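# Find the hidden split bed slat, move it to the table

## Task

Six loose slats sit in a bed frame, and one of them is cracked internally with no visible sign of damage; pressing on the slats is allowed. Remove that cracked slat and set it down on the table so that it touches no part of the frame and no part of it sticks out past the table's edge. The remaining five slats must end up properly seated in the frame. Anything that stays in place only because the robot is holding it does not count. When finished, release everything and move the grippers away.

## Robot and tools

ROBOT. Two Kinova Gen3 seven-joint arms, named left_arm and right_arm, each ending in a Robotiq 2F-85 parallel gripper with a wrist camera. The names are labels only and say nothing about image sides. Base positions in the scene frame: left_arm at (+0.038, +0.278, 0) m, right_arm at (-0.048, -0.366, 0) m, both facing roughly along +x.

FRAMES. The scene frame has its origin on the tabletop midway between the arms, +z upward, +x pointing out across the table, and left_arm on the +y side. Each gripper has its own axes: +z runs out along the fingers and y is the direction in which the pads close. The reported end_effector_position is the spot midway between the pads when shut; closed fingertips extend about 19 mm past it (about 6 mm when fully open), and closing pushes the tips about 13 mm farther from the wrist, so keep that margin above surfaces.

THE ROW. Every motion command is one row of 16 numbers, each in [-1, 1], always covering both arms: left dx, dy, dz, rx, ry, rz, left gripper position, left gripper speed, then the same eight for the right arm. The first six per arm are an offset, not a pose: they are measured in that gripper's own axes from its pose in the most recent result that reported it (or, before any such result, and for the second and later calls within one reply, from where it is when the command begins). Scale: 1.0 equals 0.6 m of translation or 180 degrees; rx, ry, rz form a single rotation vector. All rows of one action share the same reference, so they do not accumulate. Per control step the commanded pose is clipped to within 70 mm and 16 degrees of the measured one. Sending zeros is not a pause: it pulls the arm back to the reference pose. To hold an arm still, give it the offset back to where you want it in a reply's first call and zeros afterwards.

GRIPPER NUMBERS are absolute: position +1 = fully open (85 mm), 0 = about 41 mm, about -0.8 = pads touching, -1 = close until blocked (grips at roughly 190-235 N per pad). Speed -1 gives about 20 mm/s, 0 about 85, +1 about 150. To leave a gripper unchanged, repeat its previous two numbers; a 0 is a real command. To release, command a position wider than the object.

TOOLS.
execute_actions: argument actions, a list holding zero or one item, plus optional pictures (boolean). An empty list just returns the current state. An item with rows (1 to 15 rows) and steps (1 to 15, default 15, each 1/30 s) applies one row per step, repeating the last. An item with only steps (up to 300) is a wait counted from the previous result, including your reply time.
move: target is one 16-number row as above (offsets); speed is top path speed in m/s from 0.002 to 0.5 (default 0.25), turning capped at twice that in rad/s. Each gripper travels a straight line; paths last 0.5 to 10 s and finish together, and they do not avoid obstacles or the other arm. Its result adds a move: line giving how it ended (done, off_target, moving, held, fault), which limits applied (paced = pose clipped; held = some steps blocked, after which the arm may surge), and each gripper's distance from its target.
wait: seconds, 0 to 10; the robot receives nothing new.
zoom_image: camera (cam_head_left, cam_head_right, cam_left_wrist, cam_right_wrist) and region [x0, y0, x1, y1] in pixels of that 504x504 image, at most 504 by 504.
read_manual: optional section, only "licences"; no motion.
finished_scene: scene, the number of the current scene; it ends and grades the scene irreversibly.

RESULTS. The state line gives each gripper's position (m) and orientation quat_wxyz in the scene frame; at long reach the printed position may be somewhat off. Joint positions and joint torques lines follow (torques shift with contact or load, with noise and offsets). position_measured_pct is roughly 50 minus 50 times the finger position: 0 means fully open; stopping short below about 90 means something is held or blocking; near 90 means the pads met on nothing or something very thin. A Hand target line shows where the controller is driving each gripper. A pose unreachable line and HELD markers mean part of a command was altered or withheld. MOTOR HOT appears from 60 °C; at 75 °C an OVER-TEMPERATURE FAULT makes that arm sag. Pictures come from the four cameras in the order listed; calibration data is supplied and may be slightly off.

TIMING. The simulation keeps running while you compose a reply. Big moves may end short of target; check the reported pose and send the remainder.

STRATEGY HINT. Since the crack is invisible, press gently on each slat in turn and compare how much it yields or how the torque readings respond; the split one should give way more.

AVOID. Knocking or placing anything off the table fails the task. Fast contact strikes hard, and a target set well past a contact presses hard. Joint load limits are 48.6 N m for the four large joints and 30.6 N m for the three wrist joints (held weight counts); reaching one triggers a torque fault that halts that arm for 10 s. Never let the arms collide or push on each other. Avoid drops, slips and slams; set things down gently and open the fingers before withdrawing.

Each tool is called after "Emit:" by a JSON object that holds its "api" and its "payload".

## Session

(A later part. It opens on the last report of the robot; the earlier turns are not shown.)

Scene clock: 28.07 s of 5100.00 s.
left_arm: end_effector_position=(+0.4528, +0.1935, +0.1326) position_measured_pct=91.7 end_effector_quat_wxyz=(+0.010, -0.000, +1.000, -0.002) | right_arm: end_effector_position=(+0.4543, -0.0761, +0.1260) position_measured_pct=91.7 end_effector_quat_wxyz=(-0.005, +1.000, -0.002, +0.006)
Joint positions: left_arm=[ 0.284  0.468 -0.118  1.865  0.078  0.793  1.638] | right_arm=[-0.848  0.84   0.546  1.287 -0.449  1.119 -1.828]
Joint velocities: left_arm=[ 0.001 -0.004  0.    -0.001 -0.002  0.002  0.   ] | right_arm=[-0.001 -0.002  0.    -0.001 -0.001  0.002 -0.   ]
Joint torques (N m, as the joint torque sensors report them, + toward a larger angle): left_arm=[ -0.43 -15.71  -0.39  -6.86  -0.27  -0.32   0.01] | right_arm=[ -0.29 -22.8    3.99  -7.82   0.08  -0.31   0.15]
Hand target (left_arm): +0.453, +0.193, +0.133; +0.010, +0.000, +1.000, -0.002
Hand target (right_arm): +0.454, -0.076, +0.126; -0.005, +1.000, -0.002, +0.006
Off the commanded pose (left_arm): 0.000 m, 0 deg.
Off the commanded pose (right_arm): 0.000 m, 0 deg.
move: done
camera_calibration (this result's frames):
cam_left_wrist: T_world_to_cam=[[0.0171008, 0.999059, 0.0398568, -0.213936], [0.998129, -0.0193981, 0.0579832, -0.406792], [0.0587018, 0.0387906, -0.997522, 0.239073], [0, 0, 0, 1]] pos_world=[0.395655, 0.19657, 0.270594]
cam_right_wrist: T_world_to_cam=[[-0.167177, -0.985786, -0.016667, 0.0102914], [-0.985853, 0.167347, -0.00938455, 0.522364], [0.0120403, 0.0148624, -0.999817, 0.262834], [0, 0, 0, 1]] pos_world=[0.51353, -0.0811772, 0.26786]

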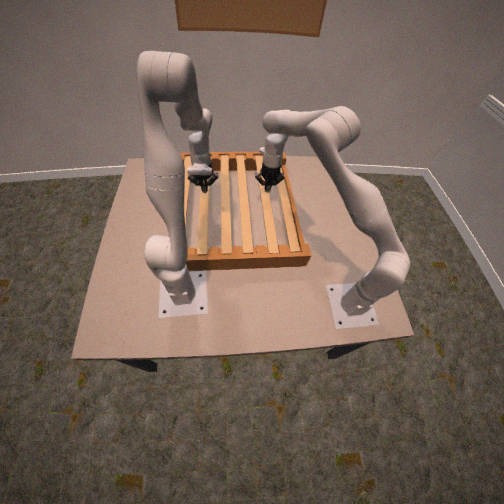

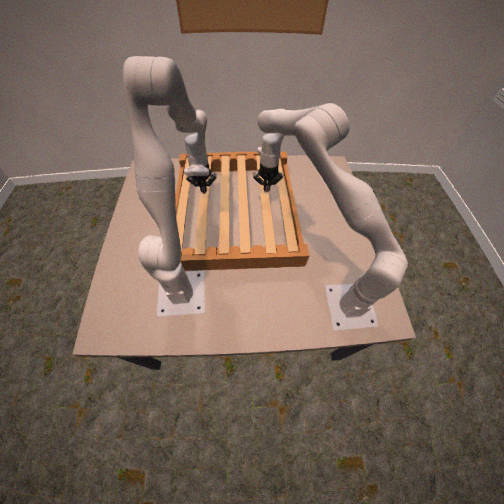

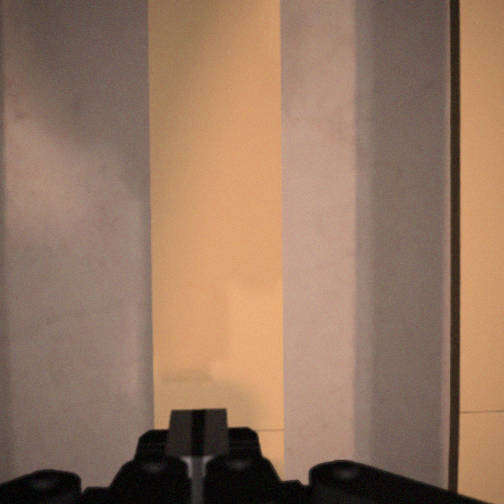

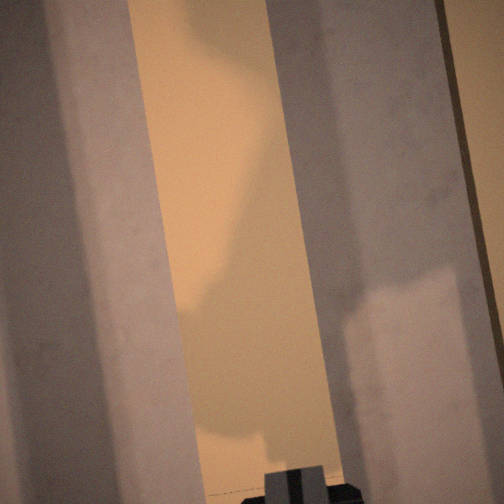

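Emit:
{"api": "move", "payload": {"target": [0,0.1,-0.15,0,0,0,-1,0,0,-0.008,0,0,0,0,0.65,0.5]}}

Emit:
{"api": "move", "payload": {"target": [0,0,0,0,0,0,-1,0,0,0,0.075,0,0,0,0.65,0.5], "speed": 0.05}}

Emit:
{"api": "move", "payload": {"target": [0,0,0,0,0,0,-1,0,0,0,0,0,0,0,-1,0]}}

Emit:
{"api": "move", "payload": {"target": [0,0,0,0,0,0,-1,0,0,0,-0.17,0,0,0,-1,0], "speed": 0.08}}

Emit:
{"api": "move", "payload": {"target": [0,0,0,0,0,0,-1,0,-0.07,0.43,0,0,0,0,-1,0], "speed": 0.2}}

Scene clock: 34.13 s of 5100.00 s.
left_arm: end_effector_position=(+0.4512, +0.2536, +0.2225) position_measured_pct=91.7 end_effector_quat_wxyz=(+0.010, +0.000, +1.000, -0.002) | right_arm: end_effector_position=(+0.4543, -0.0713, +0.1260) position_measured_pct=17.9 end_effector_quat_wxyz=(-0.005, +1.000, -0.002, +0.006)
Joint positions: left_arm=[ 0.169  0.321 -0.153  1.751  0.061  1.054  1.507] | right_arm=[-0.853  0.845  0.546  1.276 -0.45   1.125 -1.837]
Joint velocities: left_arm=[-0.001 -0.002 -0.001 -0.     0.002  0.    -0.001] | right_arm=[-0.     0.     0.     0.     0.001 -0.001 -0.001]
Joint torques (N m, as the joint torque sensors report them, + toward a larger angle): left_arm=[ -0.25 -14.18  -0.55  -8.1   -0.05  -0.29   0.06] | right_arm=[  0.04 -22.88   3.72  -8.24  -0.04  -0.17   0.29]
Hand target (left_arm): +0.451, +0.254, +0.223; +0.010, +0.000, +1.000, -0.002
Hand target (right_arm): +0.454, -0.071, +0.126; -0.005, +1.000, -0.002, +0.006
Off the commanded pose (left_arm): 0.000 m, 0 deg.
Off the commanded pose (right_arm): 0.000 m, 0 deg.
After step 90, 2.10 s passed at rest.
move: done
camera_calibration (this result's frames):
cam_left_wrist: T_world_to_cam=[[0.0178591, 0.999047, 0.0398231, -0.277919], [0.998103, -0.0201608, 0.0581658, -0.409027], [0.0589133, 0.0387088, -0.997512, 0.32642], [0, 0, 0, 1]] pos_world=[0.393984, 0.256773, 0.360467]
cam_right_wrist: T_world_to_cam=[[-0.167173, -0.985787, -0.0166623, 0.015014], [-0.985854, 0.167342, -0.00936742, 0.521557], [0.0120226, 0.0148606, -0.999817, 0.26281], [0, 0, 0, 1]] pos_world=[0.513529, -0.0763834, 0.267898]

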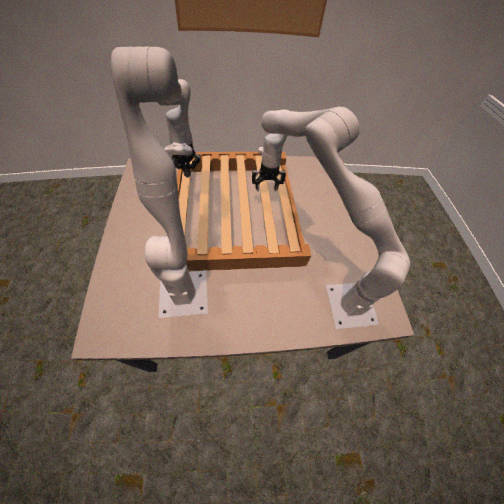

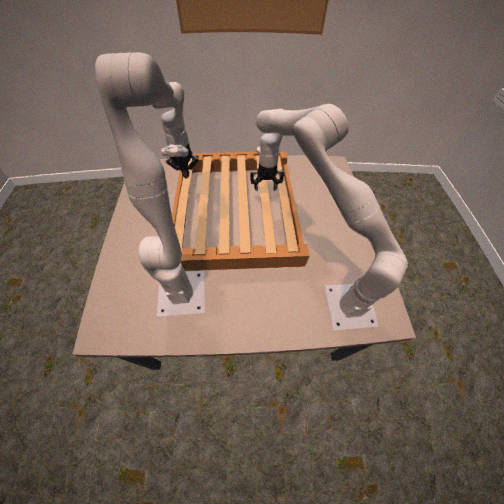

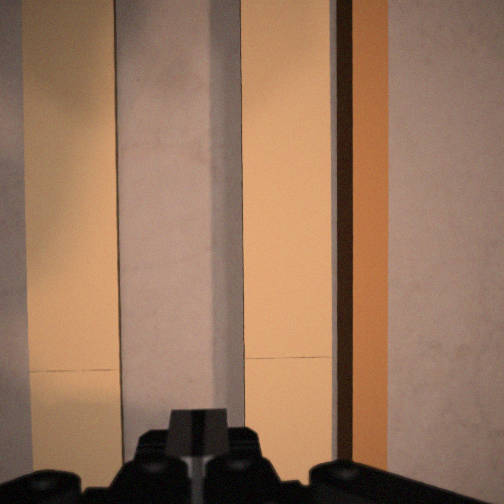

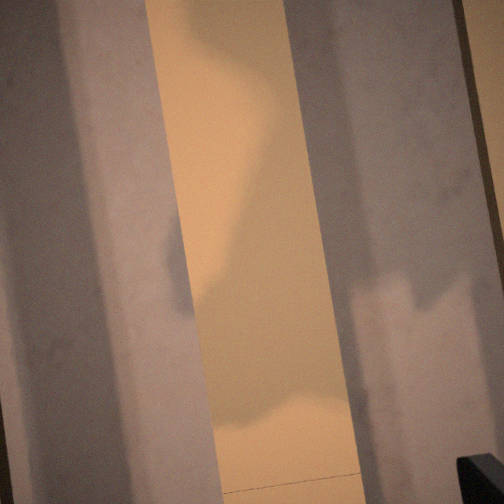

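Scene clock: 35.33 s of 5100.00 s.
left_arm: end_effector_position=(+0.4512, +0.2536, +0.2225) position_measured_pct=91.7 end_effector_quat_wxyz=(+0.010, +0.000, +1.000, -0.002) | right_arm: end_effector_position=(+0.4549, -0.0710, +0.0811) position_measured_pct=17.9 end_effector_quat_wxyz=(-0.005, +1.000, -0.002, +0.006)
Joint positions: left_arm=[ 0.169  0.321 -0.153  1.751  0.061  1.054  1.507] | right_arm=[-0.844  0.902  0.521  1.319 -0.478  1.029 -1.814]
Joint velocities: left_arm=[-0.001  0.001 -0.    -0.001 -0.    -0.     0.   ] | right_arm=[ 0.     0.001  0.     0.    -0.002 -0.     0.002]
Joint torques (N m, as the joint torque sensors report them, + toward a larger angle): left_arm=[  0.14 -14.32  -1.21  -8.41  -0.11  -0.33   0.06] | right_arm=[ -0.07 -23.2    4.13  -7.48  -0.06  -0.2    0.19]
Hand target (left_arm): +0.451, +0.254, +0.222; +0.010, +0.000, +1.000, -0.002
Hand target (right_arm): +0.455, -0.071, +0.081; -0.005, +1.000, -0.002, +0.006
Off the commanded pose (left_arm): 0.000 m, 0 deg.
Off the commanded pose (right_arm): 0.000 m, 0 deg.
move: done
camera_calibration (this result's frames):
cam_left_wrist: T_world_to_cam=[[0.0178592, 0.999047, 0.0398235, -0.277919], [0.998103, -0.0201609, 0.0581673, -0.409029], [0.0589148, 0.0387092, -0.997512, 0.326419], [0, 0, 0, 1]] pos_world=[0.393985, 0.256773, 0.360467]
cam_right_wrist: T_world_to_cam=[[-0.167476, -0.985736, -0.0166421, 0.0148015], [-0.985801, 0.167648, -0.00950162, 0.521691], [0.0121561, 0.0148145, -0.999816, 0.21785], [0, 0, 0, 1]] pos_world=[0.514114, -0.0760974, 0.223013]

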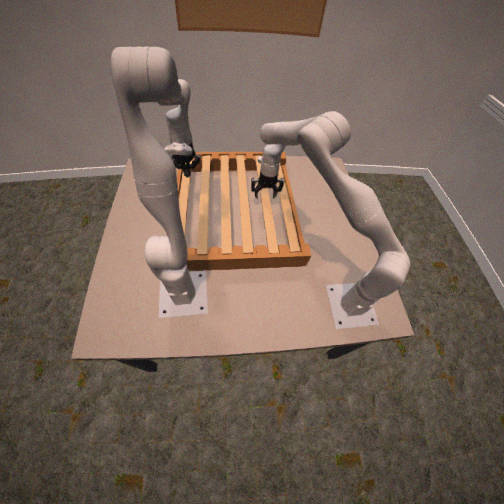

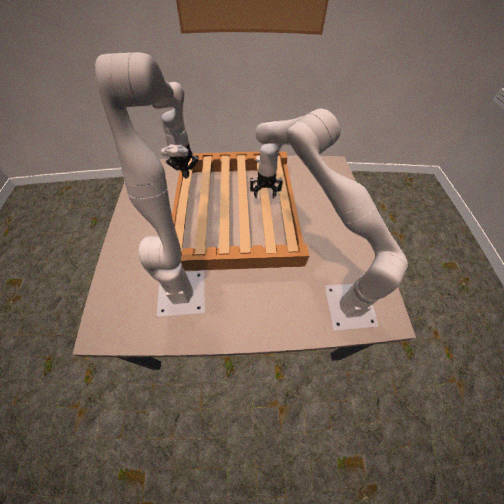

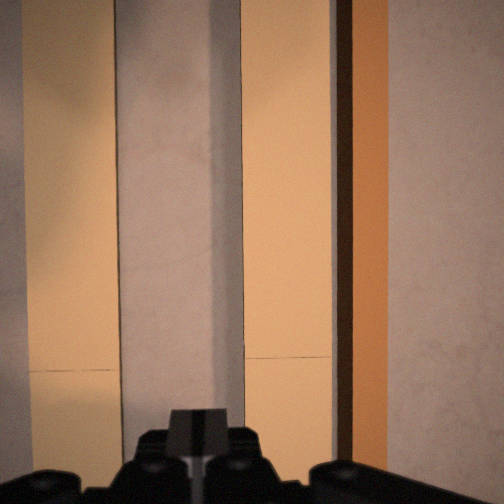

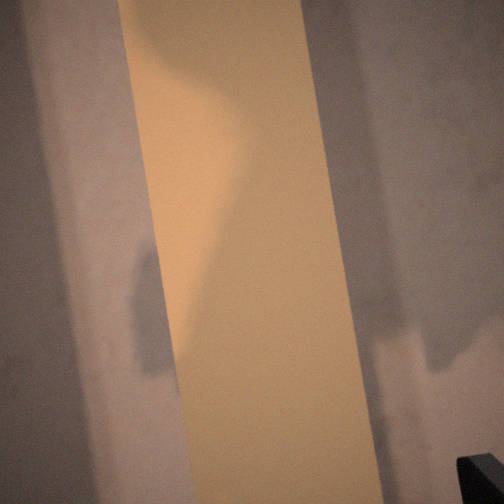

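Scene clock: 36.07 s of 5100.00 s.
left_arm: end_effector_position=(+0.4512, +0.2536, +0.2225) position_measured_pct=91.7 end_effector_quat_wxyz=(+0.010, +0.000, +1.000, -0.002) | right_arm: end_effector_position=(+0.4549, -0.0709, +0.0812) position_measured_pct=55.6 end_effector_quat_wxyz=(-0.005, +1.000, -0.002, +0.006)
Joint positions: left_arm=[ 0.169  0.321 -0.153  1.751  0.061  1.054  1.507] | right_arm=[-0.844  0.902  0.521  1.319 -0.478  1.029 -1.815]
Joint velocities: left_arm=[ 0.001 -0.001 -0.    -0.001  0.     0.    -0.001] | right_arm=[-0.    -0.     0.    -0.     0.001 -0.001 -0.   ]
Joint torques (N m, as the joint torque sensors report them, + toward a larger angle): left_arm=[ -0.13 -14.3   -0.55  -8.13  -0.09  -0.09   0.21] | right_arm=[  0.1  -23.03   4.07  -7.31   0.05  -0.45   0.24]
Hand target (left_arm): +0.451, +0.254, +0.222; +0.010, +0.000, +1.000, -0.002
Hand target (right_arm): +0.455, -0.071, +0.081; -0.005, +1.000, -0.002, +0.006
Off the commanded pose (left_arm): 0.000 m, 0 deg.
Off the commanded pose (right_arm): 0.000 m, 0 deg.
move: done
camera_calibration (this result's frames):
cam_left_wrist: T_world_to_cam=[[0.0178593, 0.999047, 0.0398236, -0.277919], [0.998103, -0.0201611, 0.0581688, -0.40903], [0.0589162, 0.0387093, -0.997512, 0.326418], [0, 0, 0, 1]] pos_world=[0.393986, 0.256773, 0.360467]
cam_right_wrist: T_world_to_cam=[[-0.167383, -0.985747, -0.0169148, 0.0149219], [-0.985816, 0.167559, -0.00955523, 0.521659], [0.0122533, 0.0150755, -0.999811, 0.21794], [0, 0, 0, 1]] pos_world=[0.514087, -0.0759848, 0.223136]

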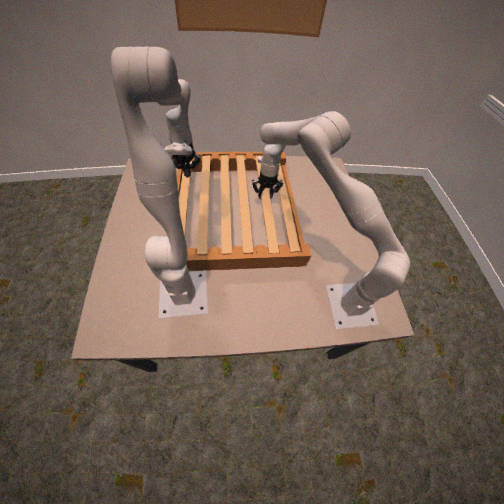

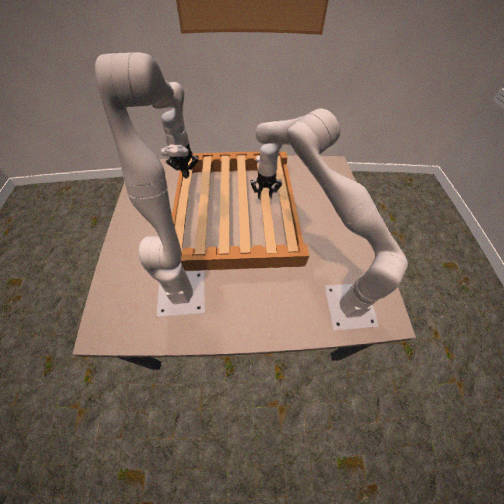

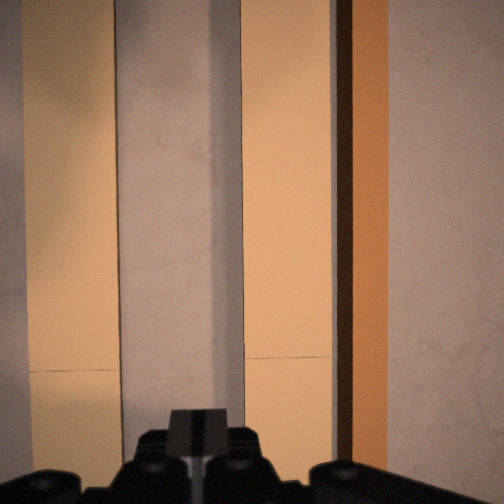

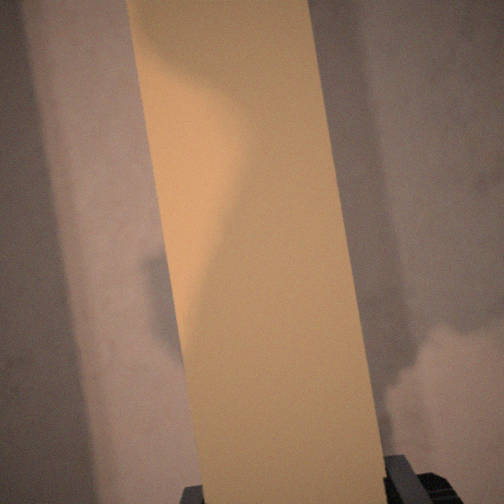

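Scene clock: 37.67 s of 5100.00 s.
left_arm: end_effector_position=(+0.4512, +0.2536, +0.2225) position_measured_pct=91.7 end_effector_quat_wxyz=(+0.010, +0.000, +1.000, -0.002) | right_arm: end_effector_position=(+0.4535, -0.0715, +0.1831) position_measured_pct=55.6 end_effector_quat_wxyz=(-0.005, +1.000, -0.002, +0.006)
Joint positions: left_arm=[ 0.169  0.321 -0.153  1.751  0.061  1.054  1.507] | right_arm=[-0.857  0.785  0.572  1.198 -0.419  1.256 -1.865]
Joint velocities: left_arm=[-0.    -0.001 -0.    -0.     0.    -0.    -0.   ] | right_arm=[ 0.    -0.001 -0.001 -0.001  0.     0.002  0.001]
Joint torques (N m, as the joint torque sensors report them, + toward a larger angle): left_arm=[  0.25 -14.5   -0.52  -8.2    0.11   0.06   0.17] | right_arm=[  0.1  -23.13   3.92  -8.07  -0.04  -0.26   0.18]
Hand target (left_arm): +0.451, +0.254, +0.222; +0.010, +0.000, +1.000, -0.002
Hand target (right_arm): +0.453, -0.071, +0.183; -0.005, +1.000, -0.002, +0.006
Off the commanded pose (left_arm): 0.000 m, 0 deg.
Off the commanded pose (right_arm): 0.000 m, 0 deg.
move: done
camera_calibration (this result's frames):
cam_left_wrist: T_world_to_cam=[[0.0178594, 0.999047, 0.0398237, -0.277919], [0.998103, -0.0201613, 0.0581702, -0.409031], [0.0589176, 0.0387093, -0.997512, 0.326418], [0, 0, 0, 1]] pos_world=[0.393987, 0.256773, 0.360467]
cam_right_wrist: T_world_to_cam=[[-0.166531, -0.985887, -0.0171358, 0.0154454], [-0.985962, 0.166706, -0.00934718, 0.521322], [0.0120719, 0.0153386, -0.999809, 0.319948], [0, 0, 0, 1]] pos_world=[0.512713, -0.0765878, 0.325025]

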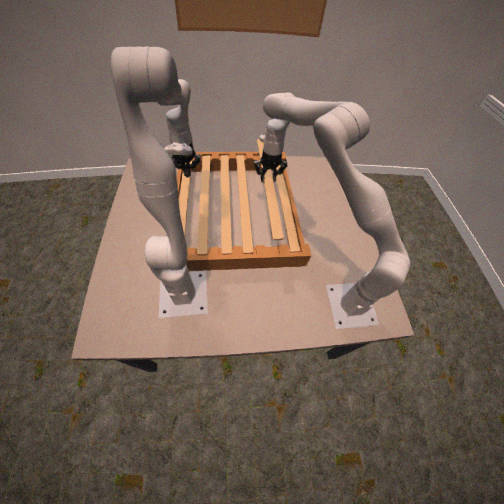

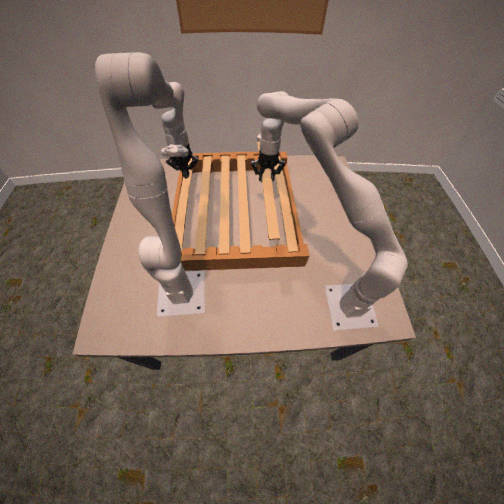

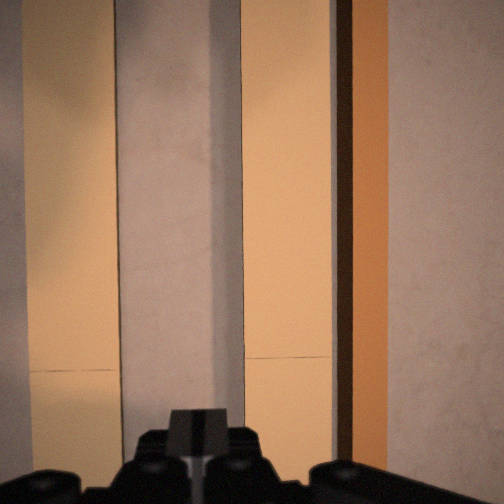

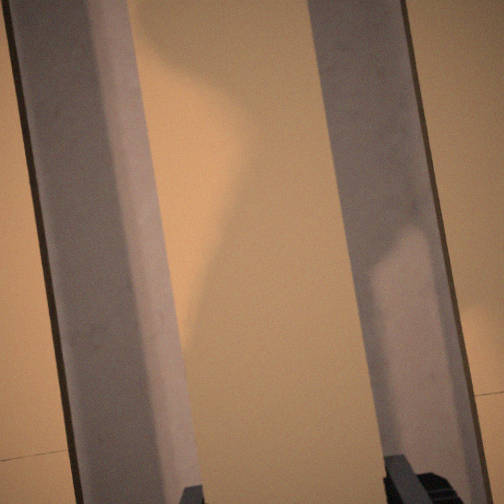

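Scene clock: 39.37 s of 5100.00 s.
left_arm: end_effector_position=(+0.4512, +0.2536, +0.2225) position_measured_pct=91.7 end_effector_quat_wxyz=(+0.010, +0.000, +1.000, -0.002) | right_arm: end_effector_position=(+0.4120, -0.3287, +0.1805) position_measured_pct=55.6 end_effector_quat_wxyz=(-0.006, +1.000, -0.001, +0.006)
Joint positions: left_arm=[ 0.169  0.321 -0.153  1.751  0.061  1.054  1.507] | right_arm=[-0.543  0.534  0.618  1.68  -0.365  1.03  -1.37 ]
Joint velocities: left_arm=[ 0.    -0.001 -0.    -0.     0.     0.    -0.001] | right_arm=[ 0.007 -0.002  0.004  0.    -0.002  0.001  0.003]
Joint torques (N m, as the joint torque sensors report them, + toward a larger angle): left_arm=[  0.02 -14.24  -0.91  -8.33  -0.21  -0.23  -0.02] | right_arm=[ -0.24 -17.03   3.11  -8.01   0.02  -0.23   0.21]
Hand target (left_arm): +0.451, +0.254, +0.222; +0.010, +0.000, +1.000, -0.002
Hand target (right_arm): +0.412, -0.329, +0.181; -0.006, +1.000, -0.002, +0.007
Off the commanded pose (left_arm): 0.000 m, 0 deg.
Off the commanded pose (right_arm): 0.002 m, 0 deg.
move: done
camera_calibration (this result's frames):
cam_left_wrist: T_world_to_cam=[[0.0178594, 0.999047, 0.039824, -0.27792], [0.998103, -0.0201614, 0.0581715, -0.409032], [0.058919, 0.0387096, -0.997512, 0.326417], [0, 0, 0, 1]] pos_world=[0.393988, 0.256773, 0.360466]
cam_right_wrist: T_world_to_cam=[[-0.165797, -0.986001, -0.0177264, -0.245324], [-0.986069, 0.165998, -0.010564, 0.523337], [0.0133586, 0.015728, -0.999787, 0.321328], [0, 0, 0, 1]] pos_world=[0.47108, -0.333817, 0.322439]

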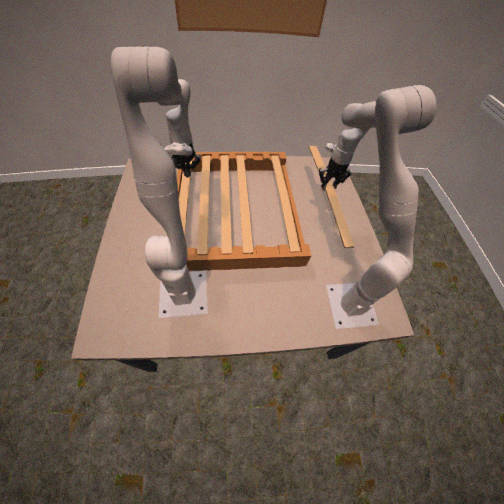

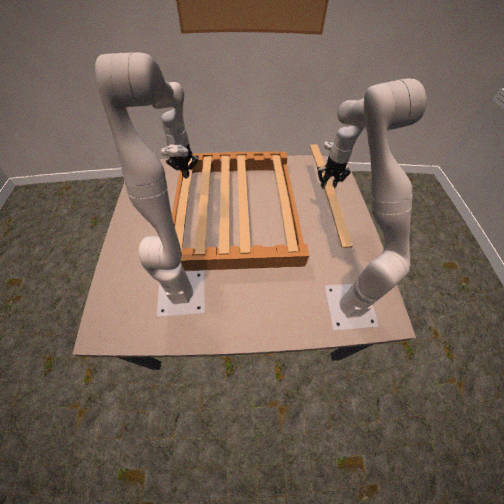

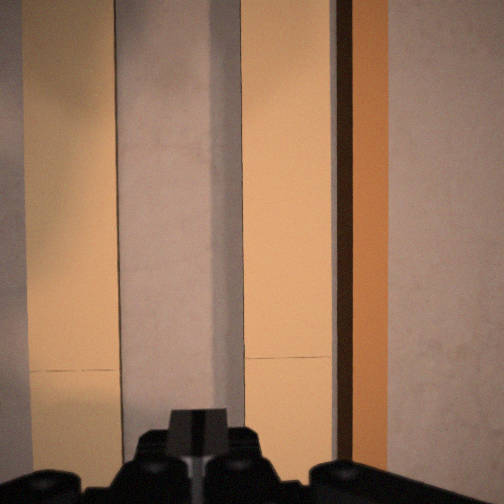

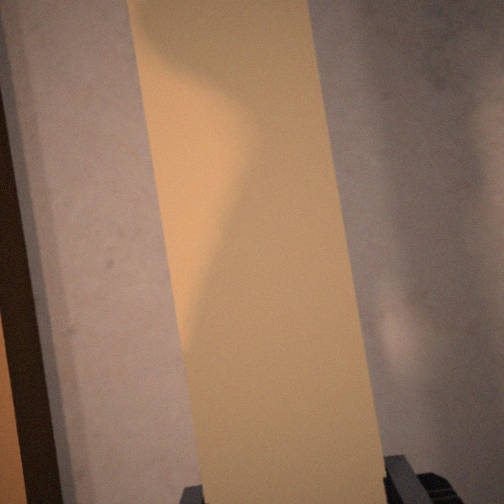

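Emit:
{"api": "move", "payload": {"target": [0,0,0,0,0,0,-1,0,0,0,0.266,0,0,0,-1,0], "speed": 0.08}}

Emit:
{"api": "move", "payload": {"target": [0,0,0,0,0,0,-1,0,0,0,0,0,0,0,0.6,0]}}

Emit:
{"api": "move", "payload": {"target": [0,0,0,0,0,0,-1,0,0,0,-0.25,0,0,0,0.6,0]}}

Scene clock: 44.20 s of 5100.00 s.
left_arm: end_effector_position=(+0.4512, +0.2536, +0.2225) position_measured_pct=91.7 end_effector_quat_wxyz=(+0.010, +0.000, +1.000, -0.002) | right_arm: end_effector_position=(+0.4141, -0.3276, +0.0212) position_measured_pct=55.6 end_effector_quat_wxyz=(-0.005, +1.000, -0.002, +0.007)
Joint positions: left_arm=[ 0.169  0.321 -0.153  1.751  0.061  1.054  1.507] | right_arm=[-0.428  0.794  0.445  1.824 -0.56   0.637 -1.21 ]
Joint velocities: left_arm=[ 0.     0.001 -0.    -0.001  0.001 -0.    -0.001] | right_arm=[ 0.003  0.003 -0.    -0.    -0.002  0.     0.   ]
Joint torques (N m, as the joint torque sensors report them, + toward a larger angle): left_arm=[ -0.4  -14.15  -0.97  -8.28  -0.19   0.12   0.06] | right_arm=[ -0.12 -19.21   3.57  -5.61  -0.12  -0.3    0.2 ]
Hand target (left_arm): +0.451, +0.254, +0.222; +0.010, +0.000, +1.000, -0.002
Hand target (right_arm): +0.414, -0.328, +0.021; -0.005, +1.000, -0.002, +0.006
Off the commanded pose (left_arm): 0.000 m, 0 deg.
Off the commanded pose (right_arm): 0.001 m, 0 deg.
move: done
camera_calibration (this result's frames):
cam_left_wrist: T_world_to_cam=[[0.0178596, 0.999047, 0.0398242, -0.27792], [0.998103, -0.0201616, 0.0581729, -0.409034], [0.0589203, 0.0387097, -0.997512, 0.326416], [0, 0, 0, 1]] pos_world=[0.393989, 0.256773, 0.360466]
cam_right_wrist: T_world_to_cam=[[-0.166818, -0.985836, -0.0172808, -0.246212], [-0.985894, 0.167019, -0.0108921, 0.523786], [0.013624, 0.01522, -0.999791, 0.161767], [0, 0, 0, 1]] pos_world=[0.473121, -0.332669, 0.163183]

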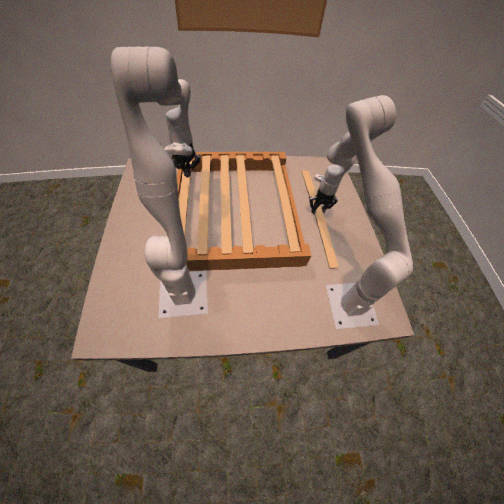

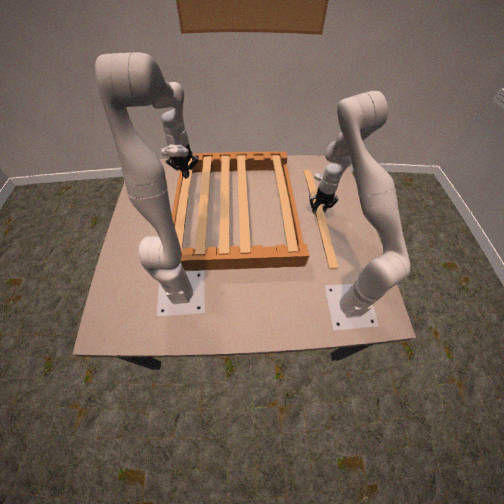

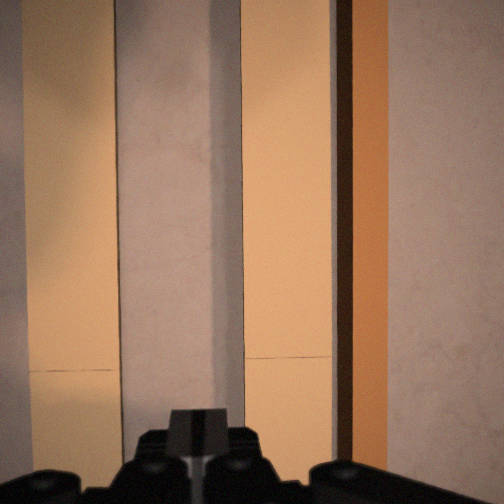

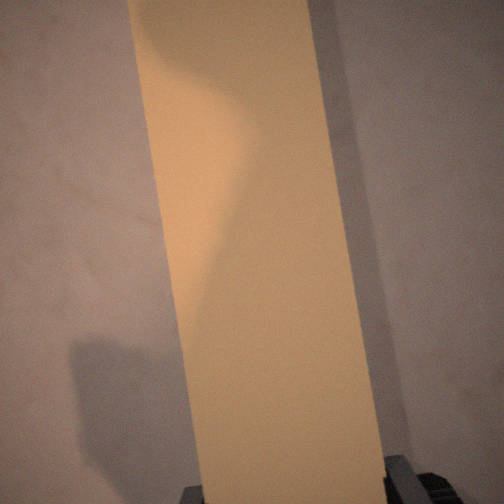

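Scene clock: 44.97 s of 5100.00 s.
left_arm: end_effector_position=(+0.4512, +0.2536, +0.2225) position_measured_pct=91.7 end_effector_quat_wxyz=(+0.010, +0.000, +1.000, -0.002) | right_arm: end_effector_position=(+0.4141, -0.3276, +0.0212) position_measured_pct=19.8 end_effector_quat_wxyz=(-0.005, +1.000, -0.002, +0.007)
Joint positions: left_arm=[ 0.169  0.321 -0.153  1.751  0.061  1.054  1.507] | right_arm=[-0.428  0.794  0.445  1.824 -0.56   0.637 -1.21 ]
Joint velocities: left_arm=[-0.     0.001 -0.    -0.001 -0.001 -0.001  0.001] | right_arm=[-0.    -0.    -0.     0.    -0.001 -0.001 -0.   ]
Joint torques (N m, as the joint torque sensors report them, + toward a larger angle): left_arm=[ -0.15 -13.98  -1.11  -8.17   0.09  -0.1    0.14] | right_arm=[  0.05 -18.94   3.37  -5.13  -0.06  -0.18   0.39]
Hand target (left_arm): +0.451, +0.254, +0.222; +0.010, +0.000, +1.000, -0.002
Hand target (right_arm): +0.414, -0.328, +0.021; -0.005, +1.000, -0.002, +0.007
Off the commanded pose (left_arm): 0.000 m, 0 deg.
Off the commanded pose (right_arm): 0.000 m, 0 deg.
move: done
camera_calibration (this result's frames):
cam_left_wrist: T_world_to_cam=[[0.0178596, 0.999047, 0.0398245, -0.27792], [0.998103, -0.0201617, 0.0581743, -0.409035], [0.0589218, 0.0387099, -0.997512, 0.326415], [0, 0, 0, 1]] pos_world=[0.393989, 0.256773, 0.360466]
cam_right_wrist: T_world_to_cam=[[-0.166817, -0.985836, -0.0172827, -0.246211], [-0.985894, 0.167018, -0.0108986, 0.523788], [0.0136308, 0.0152209, -0.999791, 0.161766], [0, 0, 0, 1]] pos_world=[0.473122, -0.332668, 0.163186]

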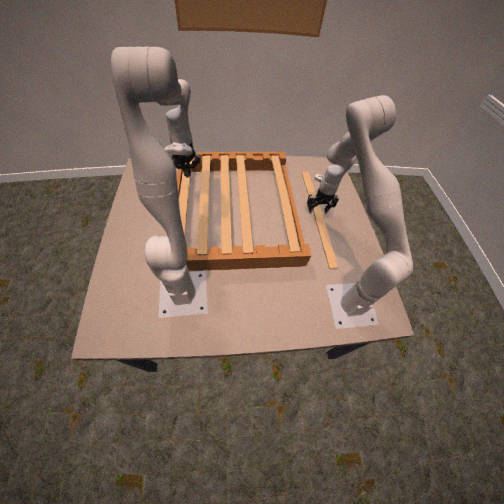

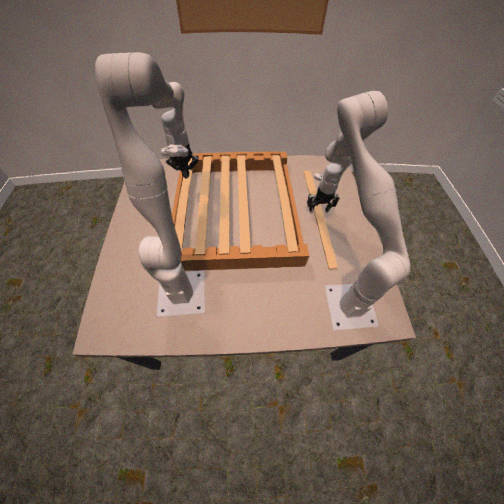

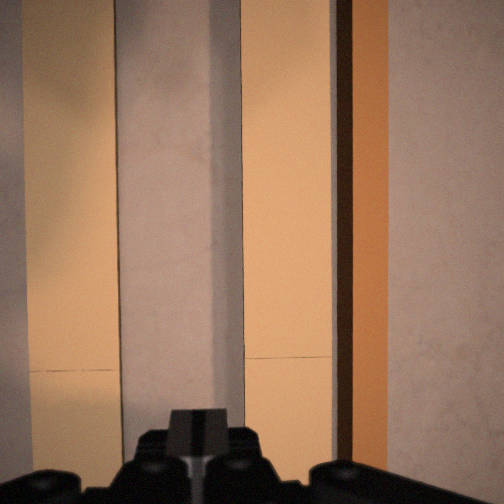

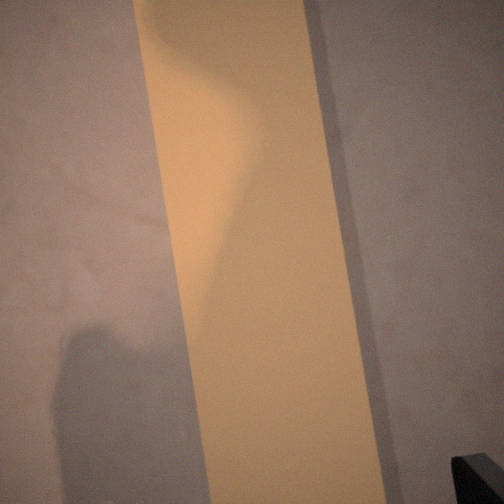

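Scene clock: 46.07 s of 5100.00 s.
left_arm: end_effector_position=(+0.4512, +0.2536, +0.2225) position_measured_pct=91.7 end_effector_quat_wxyz=(+0.010, +0.000, +1.000, -0.002) | right_arm: end_effector_position=(+0.4121, -0.3286, +0.1709) position_measured_pct=19.8 end_effector_quat_wxyz=(-0.006, +1.000, -0.001, +0.007)
Joint positions: left_arm=[ 0.169  0.321 -0.153  1.751  0.061  1.054  1.507] | right_arm=[-0.533  0.545  0.602  1.694 -0.369  1.003 -1.366]
Joint velocities: left_arm=[ 0.    -0.     0.    -0.    -0.001  0.     0.   ] | right_arm=[-0.002 -0.002 -0.001 -0.    -0.002 -0.002 -0.002]
Joint torques (N m, as the joint torque sensors report them, + toward a larger angle): left_arm=[ -0.07 -14.39  -0.85  -7.68  -0.15  -0.15   0.02] | right_arm=[  0.02 -16.41   3.24  -7.77   0.16  -0.04   0.21]
Hand target (left_arm): +0.451, +0.254, +0.222; +0.010, +0.000, +1.000, -0.002
Hand target (right_arm): +0.412, -0.328, +0.171; -0.006, +1.000, -0.001, +0.007
Off the commanded pose (left_arm): 0.000 m, 0 deg.
Off the commanded pose (right_arm): 0.001 m, 0 deg.
move: done
camera_calibration (this result's frames):
cam_left_wrist: T_world_to_cam=[[0.0178595, 0.999047, 0.0398247, -0.27792], [0.998103, -0.0201616, 0.0581759, -0.409036], [0.0589233, 0.0387101, -0.997512, 0.326414], [0, 0, 0, 1]] pos_world=[0.39399, 0.256773, 0.360466]
cam_right_wrist: T_world_to_cam=[[-0.165831, -0.985995, -0.0177223, -0.245372], [-0.986063, 0.166033, -0.0106355, 0.523361], [0.0134291, 0.0157116, -0.999786, 0.311746], [0, 0, 0, 1]] pos_world=[0.471191, -0.333729, 0.312898]

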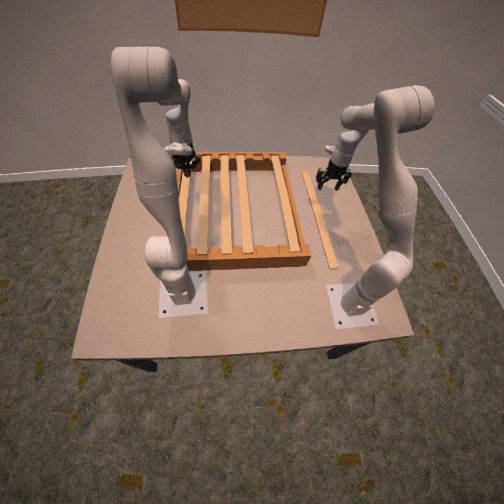

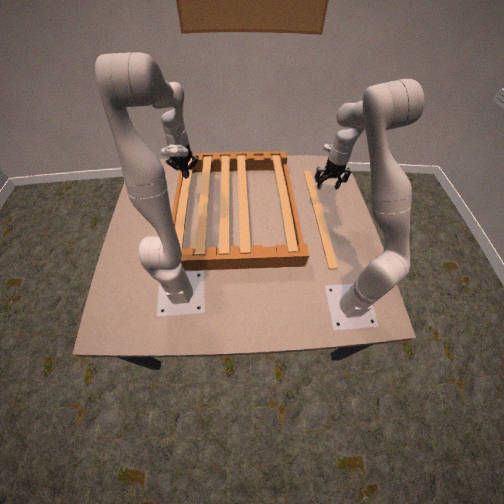

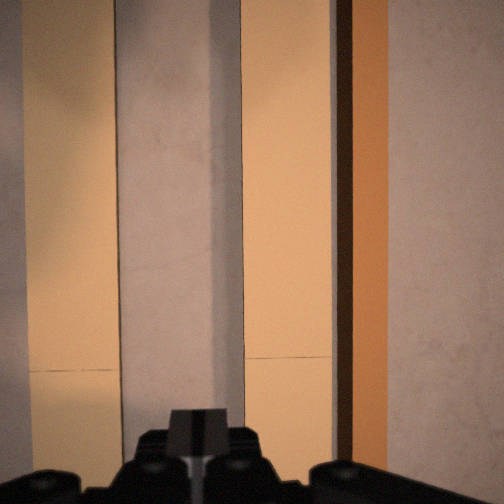

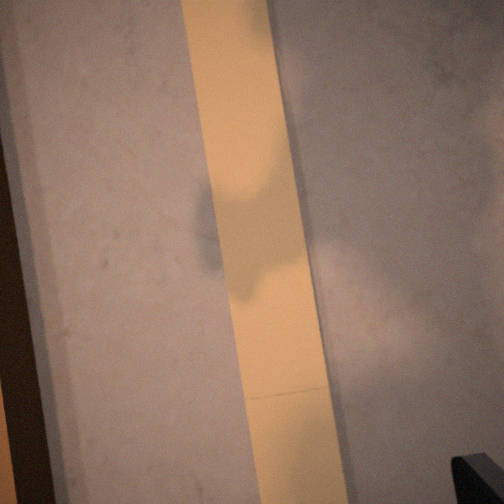

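Emit:
{"api": "finished_scene", "payload": {"scene": 2}}

The scene is finished: the task was done.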